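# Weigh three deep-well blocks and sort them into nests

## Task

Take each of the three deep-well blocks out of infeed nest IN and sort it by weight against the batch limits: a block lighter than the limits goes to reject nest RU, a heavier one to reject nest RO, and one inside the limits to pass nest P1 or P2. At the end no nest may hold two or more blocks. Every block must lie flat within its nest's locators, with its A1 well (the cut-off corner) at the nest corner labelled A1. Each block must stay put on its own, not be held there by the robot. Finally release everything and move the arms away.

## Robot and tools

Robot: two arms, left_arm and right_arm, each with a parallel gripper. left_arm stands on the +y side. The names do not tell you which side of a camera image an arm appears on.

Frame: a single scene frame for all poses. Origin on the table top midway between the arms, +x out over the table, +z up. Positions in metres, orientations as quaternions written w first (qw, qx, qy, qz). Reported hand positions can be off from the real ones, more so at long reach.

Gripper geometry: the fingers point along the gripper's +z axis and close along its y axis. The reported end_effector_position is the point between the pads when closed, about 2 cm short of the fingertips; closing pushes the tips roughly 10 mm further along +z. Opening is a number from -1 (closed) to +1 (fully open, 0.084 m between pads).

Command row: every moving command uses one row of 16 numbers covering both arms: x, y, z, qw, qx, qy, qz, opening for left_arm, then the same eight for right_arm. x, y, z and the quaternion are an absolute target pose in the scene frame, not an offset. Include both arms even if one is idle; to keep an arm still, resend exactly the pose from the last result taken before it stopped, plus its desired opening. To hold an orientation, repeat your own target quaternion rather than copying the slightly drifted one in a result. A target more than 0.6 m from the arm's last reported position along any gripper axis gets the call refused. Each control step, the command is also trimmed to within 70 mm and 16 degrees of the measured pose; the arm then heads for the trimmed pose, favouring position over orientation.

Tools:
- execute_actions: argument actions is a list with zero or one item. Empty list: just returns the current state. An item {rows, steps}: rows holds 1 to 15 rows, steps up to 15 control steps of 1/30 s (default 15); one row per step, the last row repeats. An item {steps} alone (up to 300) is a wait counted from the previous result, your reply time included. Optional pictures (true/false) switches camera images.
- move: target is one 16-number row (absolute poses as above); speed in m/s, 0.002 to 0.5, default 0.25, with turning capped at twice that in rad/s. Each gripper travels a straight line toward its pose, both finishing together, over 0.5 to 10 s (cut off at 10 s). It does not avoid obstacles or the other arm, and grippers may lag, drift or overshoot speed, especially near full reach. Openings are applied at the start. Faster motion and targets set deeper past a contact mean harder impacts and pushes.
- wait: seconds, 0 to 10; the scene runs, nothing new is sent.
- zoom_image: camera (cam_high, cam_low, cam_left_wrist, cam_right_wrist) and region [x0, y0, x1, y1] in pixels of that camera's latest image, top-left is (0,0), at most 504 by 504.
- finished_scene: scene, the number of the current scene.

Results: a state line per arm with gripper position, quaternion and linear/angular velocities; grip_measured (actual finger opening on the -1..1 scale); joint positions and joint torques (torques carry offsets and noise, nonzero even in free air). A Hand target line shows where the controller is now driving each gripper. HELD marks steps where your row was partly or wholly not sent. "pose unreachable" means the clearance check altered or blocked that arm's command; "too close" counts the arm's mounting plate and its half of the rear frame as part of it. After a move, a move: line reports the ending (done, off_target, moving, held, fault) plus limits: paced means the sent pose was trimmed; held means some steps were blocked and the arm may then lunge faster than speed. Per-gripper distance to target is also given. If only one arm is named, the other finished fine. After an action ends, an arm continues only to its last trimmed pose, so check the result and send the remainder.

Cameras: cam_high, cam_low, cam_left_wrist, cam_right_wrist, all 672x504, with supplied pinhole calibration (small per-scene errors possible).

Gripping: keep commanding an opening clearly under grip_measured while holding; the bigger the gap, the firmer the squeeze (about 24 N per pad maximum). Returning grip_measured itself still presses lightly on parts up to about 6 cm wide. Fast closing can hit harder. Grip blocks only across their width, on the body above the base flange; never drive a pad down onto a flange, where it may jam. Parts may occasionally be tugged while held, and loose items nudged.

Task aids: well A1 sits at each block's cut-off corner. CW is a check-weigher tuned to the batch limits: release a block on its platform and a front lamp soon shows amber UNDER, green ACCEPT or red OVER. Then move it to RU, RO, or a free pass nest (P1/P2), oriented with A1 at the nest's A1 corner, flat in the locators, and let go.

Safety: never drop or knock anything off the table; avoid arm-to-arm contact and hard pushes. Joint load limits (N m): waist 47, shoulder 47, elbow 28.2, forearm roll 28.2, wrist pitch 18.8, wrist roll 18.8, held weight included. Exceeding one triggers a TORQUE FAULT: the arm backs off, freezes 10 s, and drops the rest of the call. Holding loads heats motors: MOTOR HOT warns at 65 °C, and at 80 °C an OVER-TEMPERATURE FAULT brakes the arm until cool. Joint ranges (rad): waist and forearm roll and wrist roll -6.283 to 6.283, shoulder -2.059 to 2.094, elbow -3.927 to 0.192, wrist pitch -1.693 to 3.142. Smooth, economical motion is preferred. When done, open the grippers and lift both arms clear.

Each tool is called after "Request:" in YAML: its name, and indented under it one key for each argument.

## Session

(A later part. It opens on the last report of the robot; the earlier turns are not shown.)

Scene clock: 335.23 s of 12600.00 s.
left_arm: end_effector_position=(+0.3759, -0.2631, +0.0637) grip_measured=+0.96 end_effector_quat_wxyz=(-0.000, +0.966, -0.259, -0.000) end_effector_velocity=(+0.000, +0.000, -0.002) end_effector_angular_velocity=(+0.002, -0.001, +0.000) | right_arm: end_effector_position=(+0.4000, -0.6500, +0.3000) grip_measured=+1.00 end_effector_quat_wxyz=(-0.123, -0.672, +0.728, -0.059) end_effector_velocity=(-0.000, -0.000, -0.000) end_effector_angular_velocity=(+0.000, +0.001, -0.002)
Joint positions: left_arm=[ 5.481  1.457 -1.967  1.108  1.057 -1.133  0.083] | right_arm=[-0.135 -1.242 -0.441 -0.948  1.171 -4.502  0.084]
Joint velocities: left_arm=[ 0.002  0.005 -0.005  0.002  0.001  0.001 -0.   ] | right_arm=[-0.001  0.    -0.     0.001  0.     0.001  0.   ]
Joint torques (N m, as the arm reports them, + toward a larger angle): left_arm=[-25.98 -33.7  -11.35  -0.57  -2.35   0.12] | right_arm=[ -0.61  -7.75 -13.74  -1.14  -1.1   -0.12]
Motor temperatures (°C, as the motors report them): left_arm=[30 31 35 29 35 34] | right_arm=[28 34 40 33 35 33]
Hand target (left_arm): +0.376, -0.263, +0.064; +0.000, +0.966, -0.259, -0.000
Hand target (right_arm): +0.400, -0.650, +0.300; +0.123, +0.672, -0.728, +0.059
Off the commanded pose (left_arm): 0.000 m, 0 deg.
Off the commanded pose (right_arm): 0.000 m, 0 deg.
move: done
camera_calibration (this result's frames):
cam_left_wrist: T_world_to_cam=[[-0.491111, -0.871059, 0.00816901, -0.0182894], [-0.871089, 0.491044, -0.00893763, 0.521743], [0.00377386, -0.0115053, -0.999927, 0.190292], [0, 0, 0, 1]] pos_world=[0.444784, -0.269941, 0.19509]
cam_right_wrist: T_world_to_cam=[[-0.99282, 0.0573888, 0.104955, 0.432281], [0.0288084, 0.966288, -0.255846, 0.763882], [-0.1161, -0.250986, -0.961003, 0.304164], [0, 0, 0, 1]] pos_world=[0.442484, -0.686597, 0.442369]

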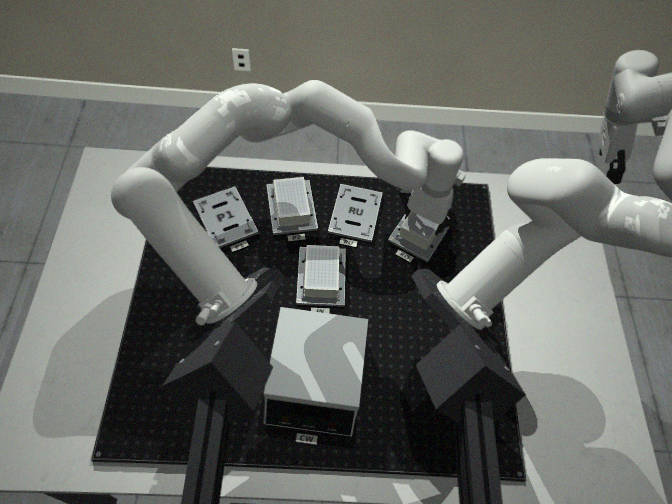

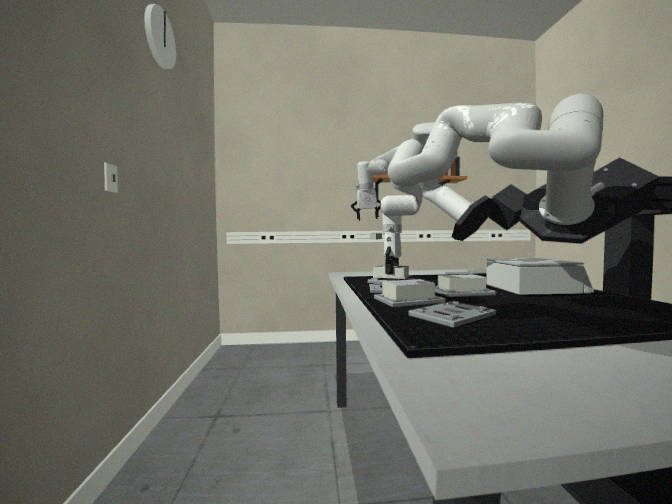

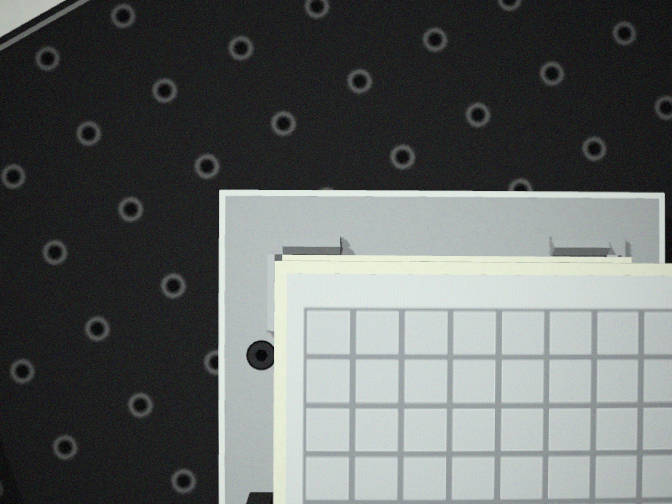

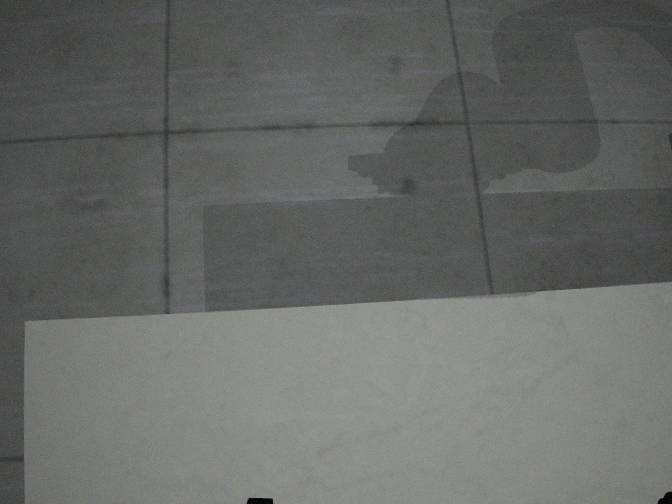

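Request:
move:
  target: [0.3756,-0.2627,0.0548,0,0.966,-0.2585,0,0, 0.4,-0.65,0.3,0.123,0.672,-0.728,0.059,1]
  speed: 0.005

Request:
move:
  target: [0.3756,-0.2627,0.0548,0,0.966,-0.2585,0,1, 0.4,-0.65,0.3,0.123,0.672,-0.728,0.059,1]

Request:
move:
  target: [0.3756,-0.2627,0.112,0,0.966,-0.2585,0,1, 0.4,-0.65,0.3,0.123,0.672,-0.728,0.059,1]
  speed: 0.03

Request:
move:
  target: [0.18,-0.0002,0.2,0,1,0.0075,0,1, 0.4,-0.65,0.3,0.123,0.672,-0.728,0.059,1]
  speed: 0.12

Request:
move:
  target: [0.2131,0.0,0.095,0,1,0.0075,0,1, 0.4,-0.65,0.3,0.123,0.672,-0.728,0.059,1]
  speed: 0.08

Request:
move:
  target: [0.2131,0.0,0.081,0,1,0.0075,0,1, 0.4,-0.65,0.3,0.123,0.672,-0.728,0.059,1]
  speed: 0.015

Request:
zoom_image:
  camera: "cam_left_wrist"
  region: [230,404,672,504]

Scene clock: 364.93 s of 12600.00 s.
left_arm: end_effector_position=(+0.3757, -0.2627, +0.0549) grip_measured=+0.96 end_effector_quat_wxyz=(+0.000, +0.966, -0.258, +0.000) end_effector_velocity=(-0.000, +0.000, -0.001) end_effector_angular_velocity=(+0.001, +0.000, -0.001) | right_arm: end_effector_position=(+0.4000, -0.6500, +0.3000) grip_measured=+1.00 end_effector_quat_wxyz=(-0.123, -0.672, +0.728, -0.059) end_effector_velocity=(-0.000, -0.000, -0.000) end_effector_angular_velocity=(-0.000, +0.001, +0.000)
Joint positions: left_arm=[ 5.494  1.472 -1.979  1.12   1.049 -1.134  0.083] | right_arm=[-0.135 -1.242 -0.441 -0.948  1.171 -4.502  0.084]
Joint velocities: left_arm=[ 0.002  0.002 -0.001  0.001 -0.     0.001 -0.   ] | right_arm=[-0.001  0.     0.     0.     0.    -0.     0.   ]
Joint torques (N m, as the arm reports them, + toward a larger angle): left_arm=[-25.45 -32.92 -10.88  -0.37  -2.27   0.05] | right_arm=[ -1.33  -7.43 -13.88  -0.83  -1.    -0.19]
Motor temperatures (°C, as the motors report them): left_arm=[31 31 35 29 35 34] | right_arm=[28 34 40 33 35 33]
Hand target (left_arm): +0.376, -0.263, +0.055; +0.000, +0.966, -0.259, -0.000
Hand target (right_arm): +0.400, -0.650, +0.300; +0.123, +0.672, -0.728, +0.059
Off the commanded pose (left_arm): 0.000 m, 0 deg.
Off the commanded pose (right_arm): 0.000 m, 0 deg.
After step 90, 24.73 s passed at rest.
move: done
camera_calibration (this result's frames):
cam_left_wrist: T_world_to_cam=[[-0.490979, -0.871132, 0.00823665, -0.0181155], [-0.871162, 0.49091, -0.00914554, 0.521259], [0.00392352, -0.0116657, -0.999924, 0.181478], [0, 0, 0, 1]] pos_world=[0.444495, -0.269555, 0.186381]
cam_right_wrist: T_world_to_cam=[[-0.99282, 0.0573887, 0.104955, 0.432281], [0.0288084, 0.966288, -0.255846, 0.763882], [-0.1161, -0.250986, -0.961003, 0.304164], [0, 0, 0, 1]] pos_world=[0.442484, -0.686597, 0.442369]

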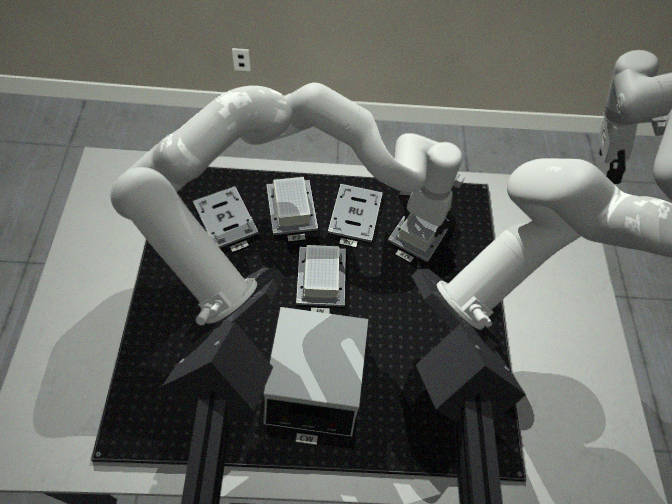

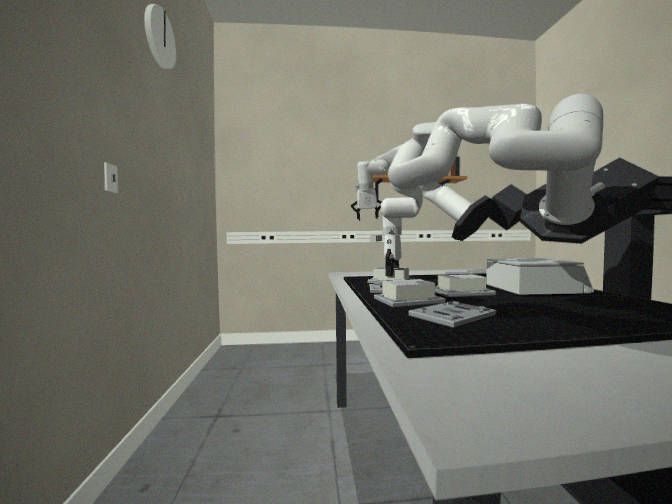

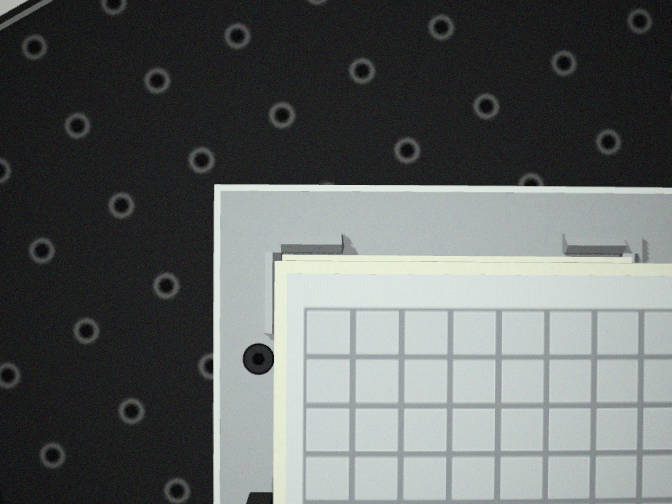

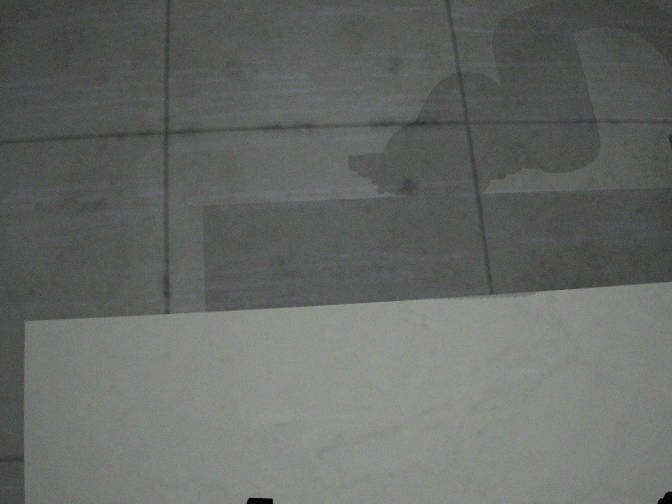

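Scene clock: 365.63 s of 12600.00 s.
left_arm: end_effector_position=(+0.3756, -0.2627, +0.0548) grip_measured=+1.00 end_effector_quat_wxyz=(+0.000, +0.966, -0.259, +0.000) end_effector_velocity=(+0.000, +0.001, -0.000) end_effector_angular_velocity=(+0.003, -0.000, +0.000) | right_arm: end_effector_position=(+0.4000, -0.6500, +0.3000) grip_measured=+1.00 end_effector_quat_wxyz=(-0.123, -0.672, +0.728, -0.059) end_effector_velocity=(-0.000, +0.000, -0.000) end_effector_angular_velocity=(+0.001, +0.001, +0.001)
Joint positions: left_arm=[ 5.494  1.473 -1.979  1.12   1.049 -1.134  0.084] | right_arm=[-0.135 -1.242 -0.441 -0.948  1.171 -4.502  0.084]
Joint velocities: left_arm=[ 0.     0.    -0.     0.     0.003 -0.     0.   ] | right_arm=[ 0.001  0.     0.     0.     0.001 -0.001  0.   ]
Joint torques (N m, as the arm reports them, + toward a larger angle): left_arm=[-25.21 -32.28 -10.68  -0.5   -2.31  -0.03] | right_arm=[ -0.84  -7.79 -13.95  -1.59  -1.1   -0.24]
Motor temperatures (°C, as the motors report them): left_arm=[31 31 35 29 35 34] | right_arm=[28 34 40 33 35 33]
Hand target (left_arm): +0.376, -0.263, +0.055; +0.000, +0.966, -0.259, -0.000
Hand target (right_arm): +0.400, -0.650, +0.300; +0.123, +0.672, -0.728, +0.059
Off the commanded pose (left_arm): 0.000 m, 0 deg.
Off the commanded pose (right_arm): 0.000 m, 0 deg.
move: done
camera_calibration (this result's frames):
cam_left_wrist: T_world_to_cam=[[-0.491053, -0.871091, 0.00820169, -0.018099], [-0.871121, 0.490984, -0.00914744, 0.521211], [0.00394136, -0.0116365, -0.999925, 0.181388], [0, 0, 0, 1]] pos_world=[0.444436, -0.269562, 0.18629]
cam_right_wrist: T_world_to_cam=[[-0.99282, 0.0573888, 0.104955, 0.432281], [0.0288085, 0.966288, -0.255847, 0.763882], [-0.1161, -0.250986, -0.961003, 0.304164], [0, 0, 0, 1]] pos_world=[0.442484, -0.686597, 0.442369]

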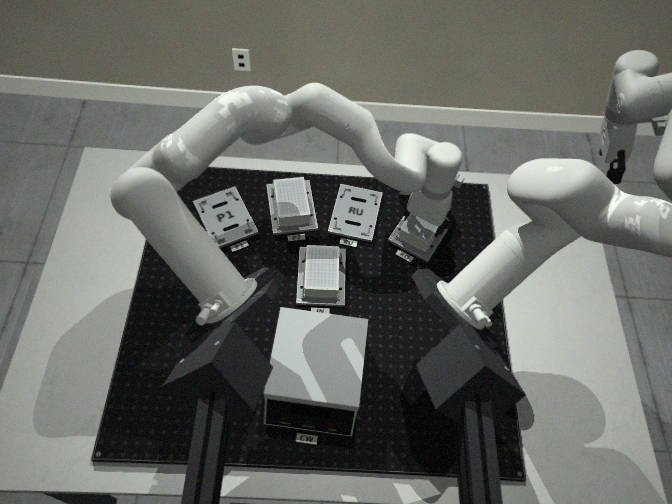

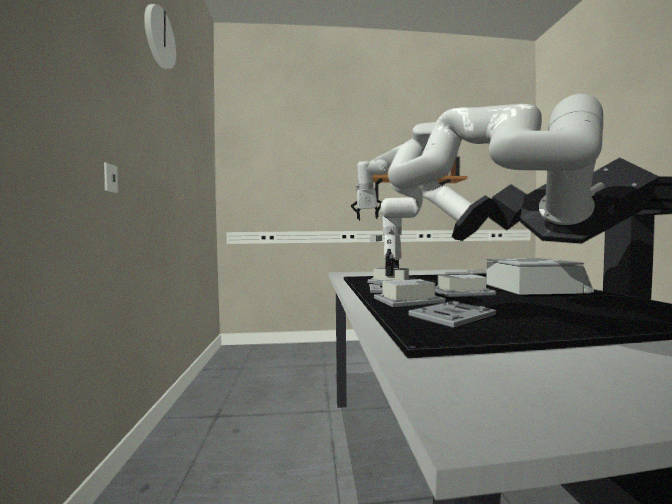

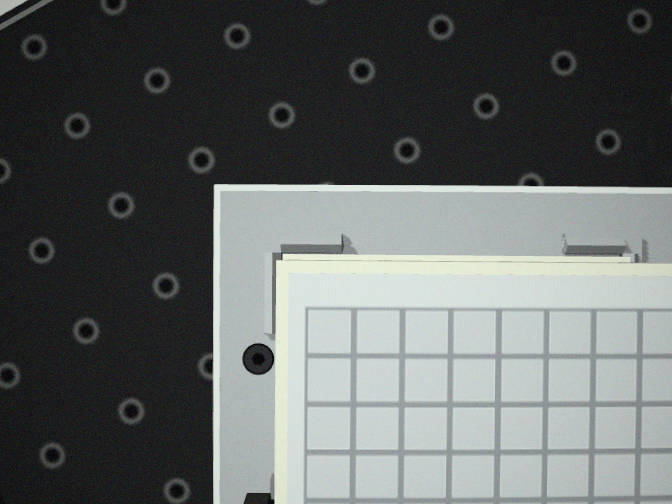

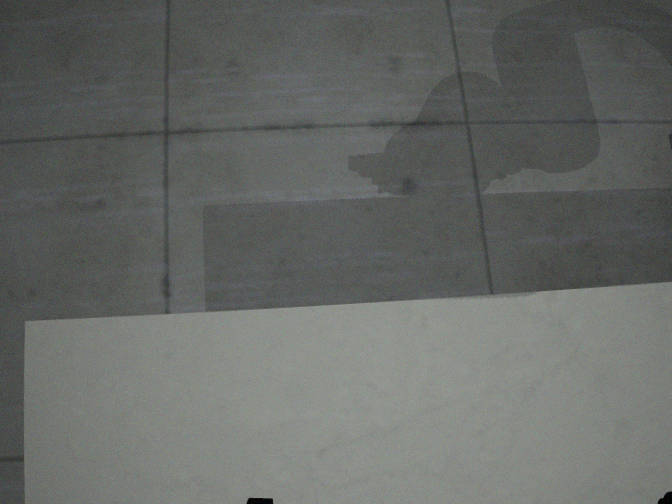

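Scene clock: 367.87 s of 12600.00 s.
left_arm: end_effector_position=(+0.3756, -0.2626, +0.1117) grip_measured=+1.00 end_effector_quat_wxyz=(-0.000, +0.966, -0.258, +0.000) end_effector_velocity=(-0.001, +0.001, -0.000) end_effector_angular_velocity=(+0.003, +0.003, -0.001) | right_arm: end_effector_position=(+0.4000, -0.6500, +0.3000) grip_measured=+1.00 end_effector_quat_wxyz=(-0.123, -0.672, +0.728, -0.059) end_effector_velocity=(+0.000, +0.000, +0.000) end_effector_angular_velocity=(+0.001, -0.000, -0.000)
Joint positions: left_arm=[ 5.41   1.369 -1.897  1.047  1.097 -1.134  0.084] | right_arm=[-0.135 -1.242 -0.441 -0.948  1.171 -4.502  0.084]
Joint velocities: left_arm=[ 0.    -0.002  0.005 -0.003  0.002  0.    -0.   ] | right_arm=[ 0.    -0.    -0.     0.001  0.    -0.     0.   ]
Joint torques (N m, as the arm reports them, + toward a larger angle): left_arm=[-25.14 -33.53 -11.91  -0.56  -2.27   0.15] | right_arm=[ -0.78  -7.98 -13.6   -0.72  -0.95   0.06]
Motor temperatures (°C, as the motors report them): left_arm=[31 31 35 29 35 34] | right_arm=[28 34 40 33 35 33]
Hand target (left_arm): +0.376, -0.263, +0.112; -0.000, +0.966, -0.258, +0.000
Hand target (right_arm): +0.400, -0.650, +0.300; +0.123, +0.672, -0.728, +0.059
Off the commanded pose (left_arm): 0.000 m, 0 deg.
Off the commanded pose (right_arm): 0.000 m, 0 deg.
move: done
camera_calibration (this result's frames):
cam_left_wrist: T_world_to_cam=[[-0.490981, -0.871134, 0.0079272, -0.0184819], [-0.871161, 0.490914, -0.00907618, 0.521616], [0.00401499, -0.0113621, -0.999927, 0.238286], [0, 0, 0, 1]] pos_world=[0.44438, -0.269461, 0.24315]
cam_right_wrist: T_world_to_cam=[[-0.99282, 0.0573887, 0.104955, 0.432281], [0.0288084, 0.966288, -0.255847, 0.763882], [-0.1161, -0.250986, -0.961003, 0.304164], [0, 0, 0, 1]] pos_world=[0.442484, -0.686597, 0.442369]

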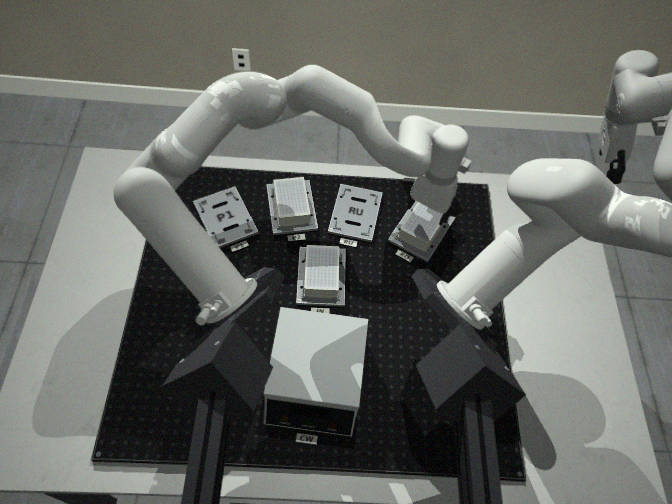

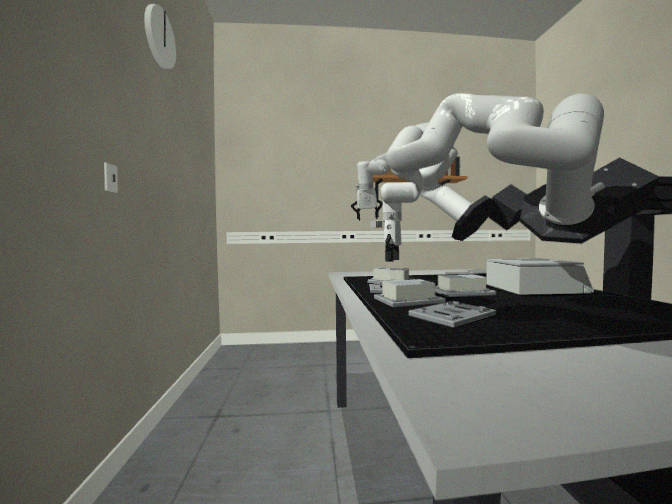

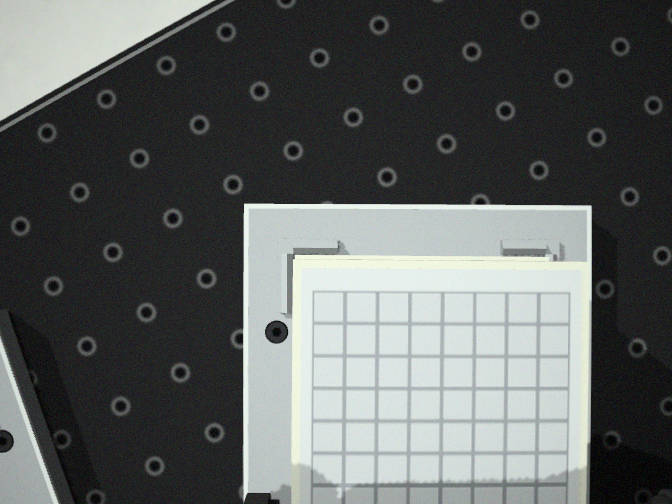

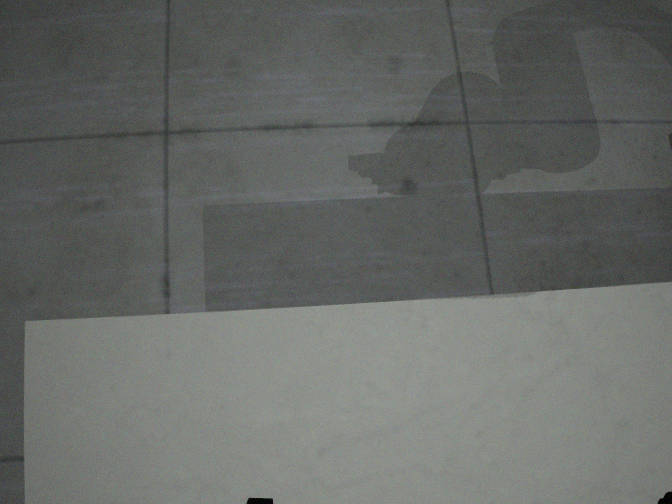

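Scene clock: 371.23 s of 12600.00 s.
left_arm: end_effector_position=(+0.1809, +0.0002, +0.1994) grip_measured=+1.00 end_effector_quat_wxyz=(+0.000, +1.000, +0.007, +0.000) end_effector_velocity=(-0.001, +0.002, +0.001) end_effector_angular_velocity=(+0.002, -0.000, +0.002) | right_arm: end_effector_position=(+0.4000, -0.6500, +0.3000) grip_measured=+1.00 end_effector_quat_wxyz=(-0.123, -0.672, +0.728, -0.059) end_effector_velocity=(-0.001, -0.000, -0.000) end_effector_angular_velocity=(+0.001, +0.002, -0.001)
Joint positions: left_arm=[ 5.174  0.523 -0.531  1.133  0.906 -2.252  0.084] | right_arm=[-0.135 -1.242 -0.441 -0.948  1.171 -4.502  0.084]
Joint velocities: left_arm=[-0.003 -0.006  0.007 -0.004  0.001 -0.003 -0.   ] | right_arm=[-0.002 -0.    -0.     0.002  0.001 -0.002  0.   ]
Joint torques (N m, as the arm reports them, + toward a larger angle): left_arm=[-13.31 -17.72 -10.68  -0.61  -2.04   0.05] | right_arm=[ -0.73  -7.29 -13.55  -0.83  -1.14  -0.14]
Motor temperatures (°C, as the motors report them): left_arm=[31 31 35 29 35 34] | right_arm=[28 34 40 33 35 33]
Hand target (left_arm): +0.181, +0.000, +0.200; +0.000, +1.000, +0.007, +0.000
Hand target (right_arm): +0.400, -0.650, +0.300; +0.123, +0.672, -0.728, +0.059
Off the commanded pose (left_arm): 0.001 m, 0 deg.
Off the commanded pose (right_arm): 0.000 m, 0 deg.
move: done
camera_calibration (this result's frames):
cam_left_wrist: T_world_to_cam=[[0.0243718, -0.999662, 0.00899916, 0.0207689], [-0.999659, -0.0244539, -0.00912588, 0.247147], [0.00934286, -0.00877368, -0.999918, 0.328785], [0, 0, 0, 1]] pos_world=[0.243484, 0.0296903, 0.330827]
cam_right_wrist: T_world_to_cam=[[-0.99282, 0.0573889, 0.104955, 0.432281], [0.0288085, 0.966288, -0.255847, 0.763882], [-0.1161, -0.250986, -0.961003, 0.304164], [0, 0, 0, 1]] pos_world=[0.442484, -0.686597, 0.442369]

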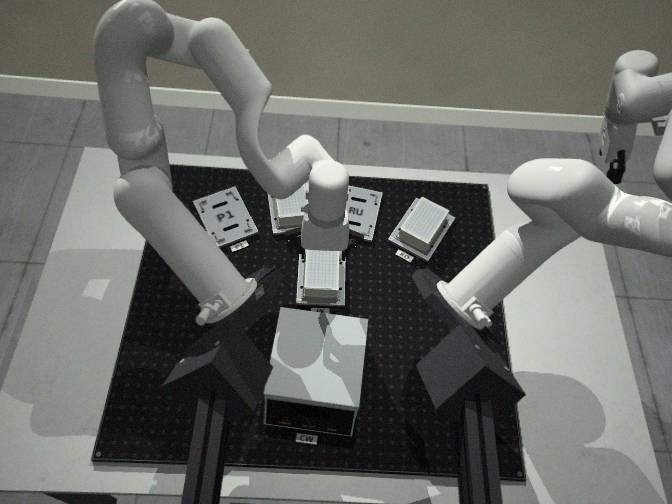

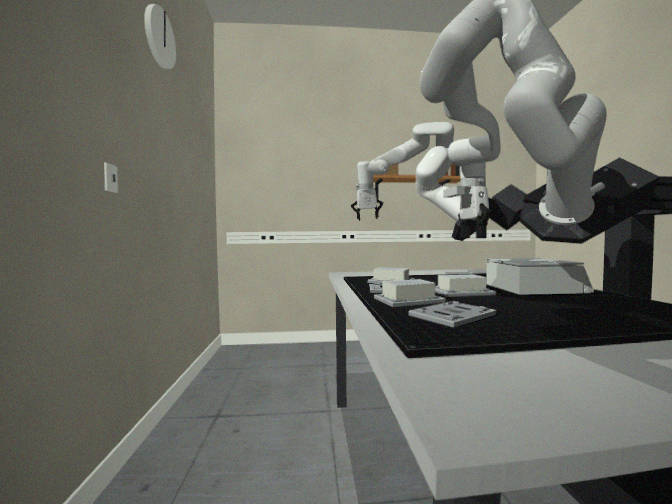

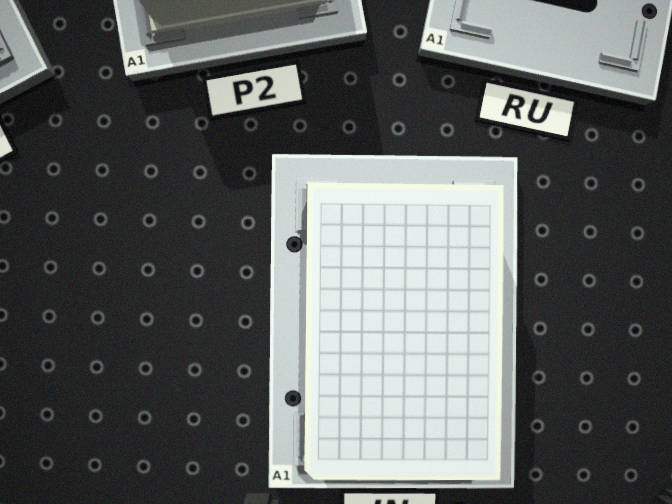

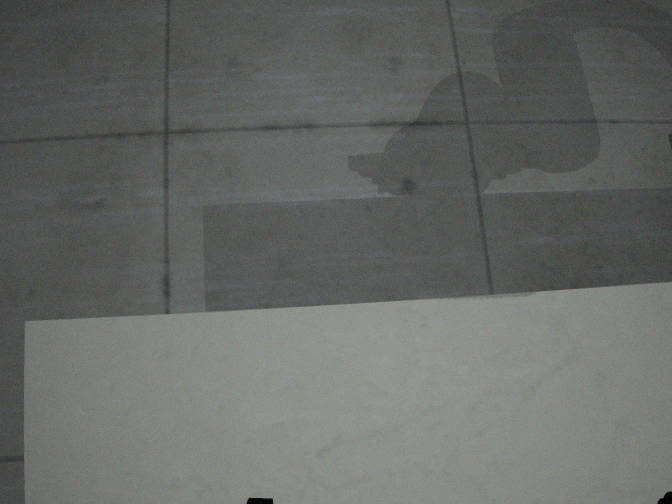

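Scene clock: 373.07 s of 12600.00 s.
left_arm: end_effector_position=(+0.2130, -0.0004, +0.0955) grip_measured=+1.00 end_effector_quat_wxyz=(+0.000, +1.000, +0.007, -0.000) end_effector_velocity=(+0.001, +0.000, -0.002) end_effector_angular_velocity=(+0.001, -0.001, +0.001) | right_arm: end_effector_position=(+0.4000, -0.6500, +0.3000) grip_measured=+1.00 end_effector_quat_wxyz=(-0.123, -0.672, +0.728, -0.059) end_effector_velocity=(-0.000, -0.000, +0.000) end_effector_angular_velocity=(-0.001, +0.002, +0.001)
Joint positions: left_arm=[ 5.538  0.73  -0.648  1.567  0.9   -2.365  0.084] | right_arm=[-0.135 -1.242 -0.441 -0.948  1.171 -4.502  0.084]
Joint velocities: left_arm=[ 0.006  0.004 -0.003  0.007  0.002 -0.002 -0.   ] | right_arm=[ 0.001  0.    -0.    -0.001  0.003 -0.     0.   ]
Joint torques (N m, as the arm reports them, + toward a larger angle): left_arm=[-15.35 -19.06  -3.63  -0.48  -2.03  -0.11] | right_arm=[ -0.13  -8.37 -14.15  -1.18  -0.9   -0.09]
Motor temperatures (°C, as the motors report them): left_arm=[31 31 35 29 35 34] | right_arm=[28 34 40 33 35 33]
Hand target (left_arm): +0.213, -0.000, +0.095; +0.000, +1.000, +0.007, -0.000
Hand target (right_arm): +0.400, -0.650, +0.300; +0.123, +0.672, -0.728, +0.059
Off the commanded pose (left_arm): 0.001 m, 0 deg.
Off the commanded pose (right_arm): 0.000 m, 0 deg.
move: done
camera_calibration (this result's frames):
cam_left_wrist: T_world_to_cam=[[0.0243898, -0.999662, 0.00895736, 0.020338], [-0.999664, -0.0244661, -0.00851363, 0.278208], [0.00872991, -0.00874671, -0.999924, 0.224699], [0, 0, 0, 1]] pos_world=[0.275657, 0.0291032, 0.226868]
cam_right_wrist: T_world_to_cam=[[-0.99282, 0.0573887, 0.104955, 0.432281], [0.0288084, 0.966288, -0.255847, 0.763882], [-0.1161, -0.250986, -0.961003, 0.304164], [0, 0, 0, 1]] pos_world=[0.442484, -0.686597, 0.442369]

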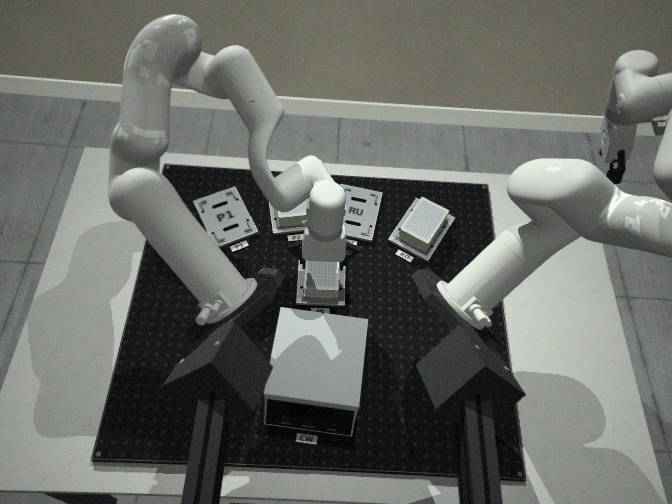

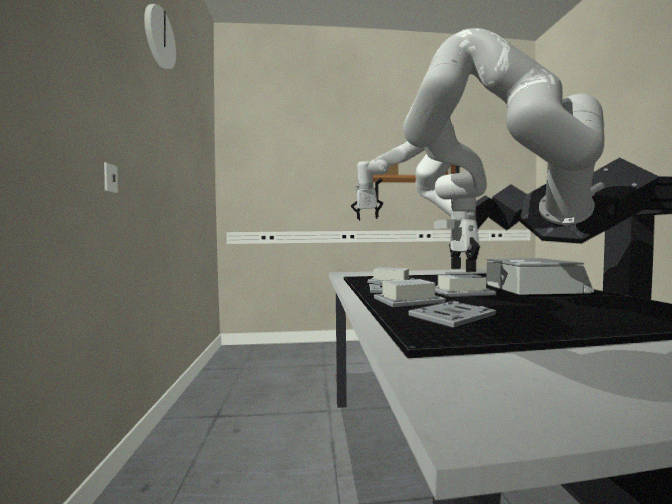

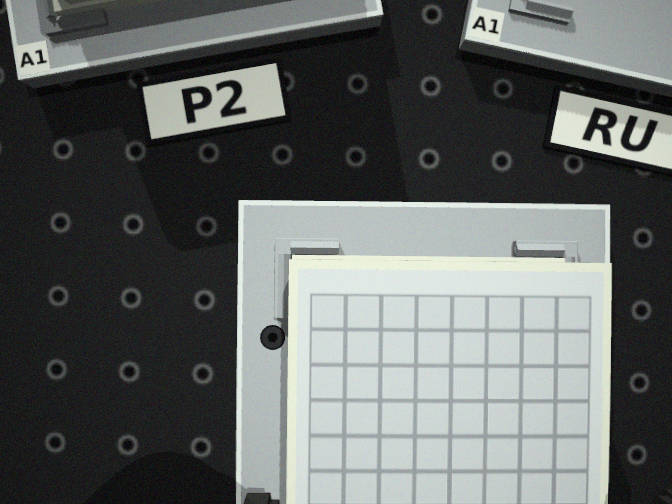

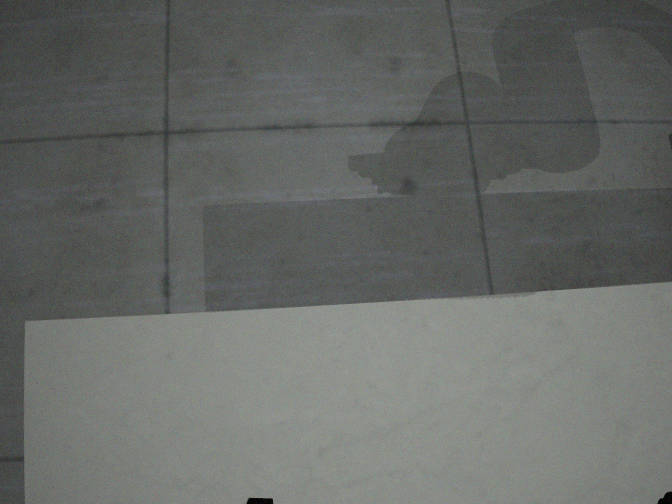

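Scene clock: 374.33 s of 12600.00 s.
left_arm: end_effector_position=(+0.2131, -0.0000, +0.0812) grip_measured=+1.00 end_effector_quat_wxyz=(+0.000, +1.000, +0.007, -0.000) end_effector_velocity=(+0.000, -0.000, -0.001) end_effector_angular_velocity=(-0.001, -0.002, -0.001) | right_arm: end_effector_position=(+0.4000, -0.6500, +0.3000) grip_measured=+1.00 end_effector_quat_wxyz=(-0.123, -0.672, +0.728, -0.059) end_effector_velocity=(-0.001, -0.000, -0.000) end_effector_angular_velocity=(-0.002, +0.004, -0.001)
Joint positions: left_arm=[ 5.578  0.765 -0.668  1.619  0.904 -2.384  0.084] | right_arm=[-0.135 -1.242 -0.441 -0.948  1.171 -4.502  0.084]
Joint velocities: left_arm=[ 0.003  0.004 -0.002  0.006  0.001 -0.002 -0.   ] | right_arm=[-0.001 -0.     0.    -0.001  0.003  0.     0.   ]
Joint torques (N m, as the arm reports them, + toward a larger angle): left_arm=[-14.87 -19.42  -2.72  -0.72  -2.09   0.11] | right_arm=[ -1.15  -7.51 -13.71  -0.83  -1.19  -0.37]
Motor temperatures (°C, as the motors report them): left_arm=[31 31 35 29 35 34] | right_arm=[28 34 40 33 35 33]
Hand target (left_arm): +0.213, -0.000, +0.081; +0.000, +1.000, +0.008, -0.000
Hand target (right_arm): +0.400, -0.650, +0.300; +0.123, +0.672, -0.728, +0.059
Off the commanded pose (left_arm): 0.000 m, 0 deg.
Off the commanded pose (right_arm): 0.000 m, 0 deg.
move: done
camera_calibration (this result's frames):
cam_left_wrist: T_world_to_cam=[[0.0246252, -0.999663, 0.00824988, 0.0208034], [-0.999655, -0.0246991, -0.00897615, 0.278255], [0.00917688, -0.00802599, -0.999926, 0.210302], [0, 0, 0, 1]] pos_world=[0.275717, 0.0293569, 0.212612]
cam_right_wrist: T_world_to_cam=[[-0.99282, 0.0573887, 0.104955, 0.432281], [0.0288084, 0.966288, -0.255847, 0.763882], [-0.1161, -0.250986, -0.961003, 0.304164], [0, 0, 0, 1]] pos_world=[0.442484, -0.686597, 0.442369]

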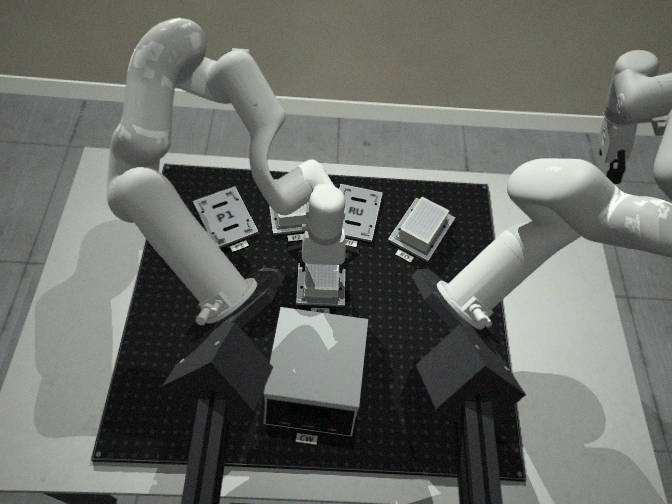

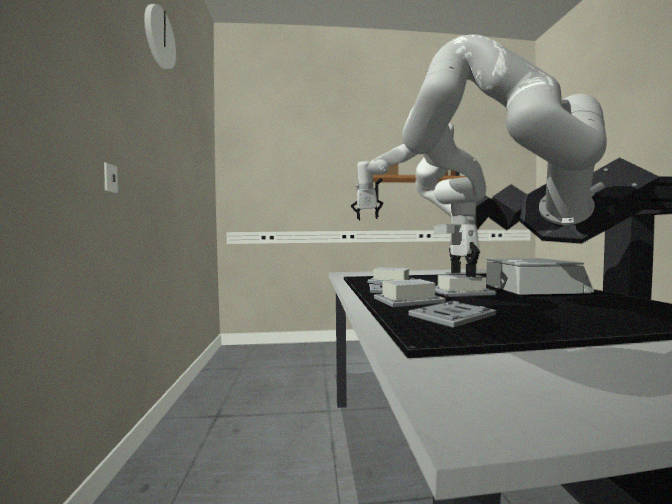

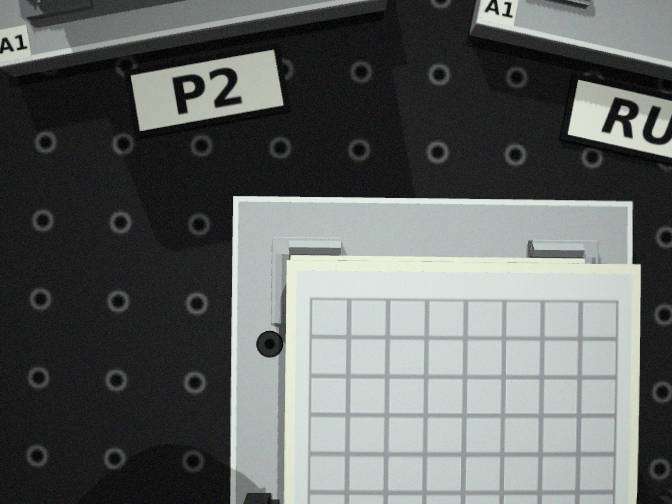

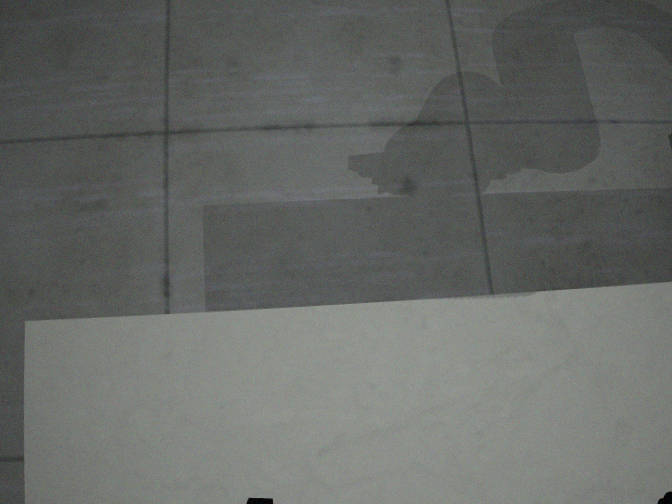

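Region (230, 404, 672, 504) of cam_left_wrist's 672x504 image, scaled by 1.140, with more detail than that image has; it fills the top 114 rows of this view, and the rest is white.

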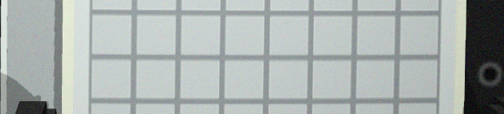

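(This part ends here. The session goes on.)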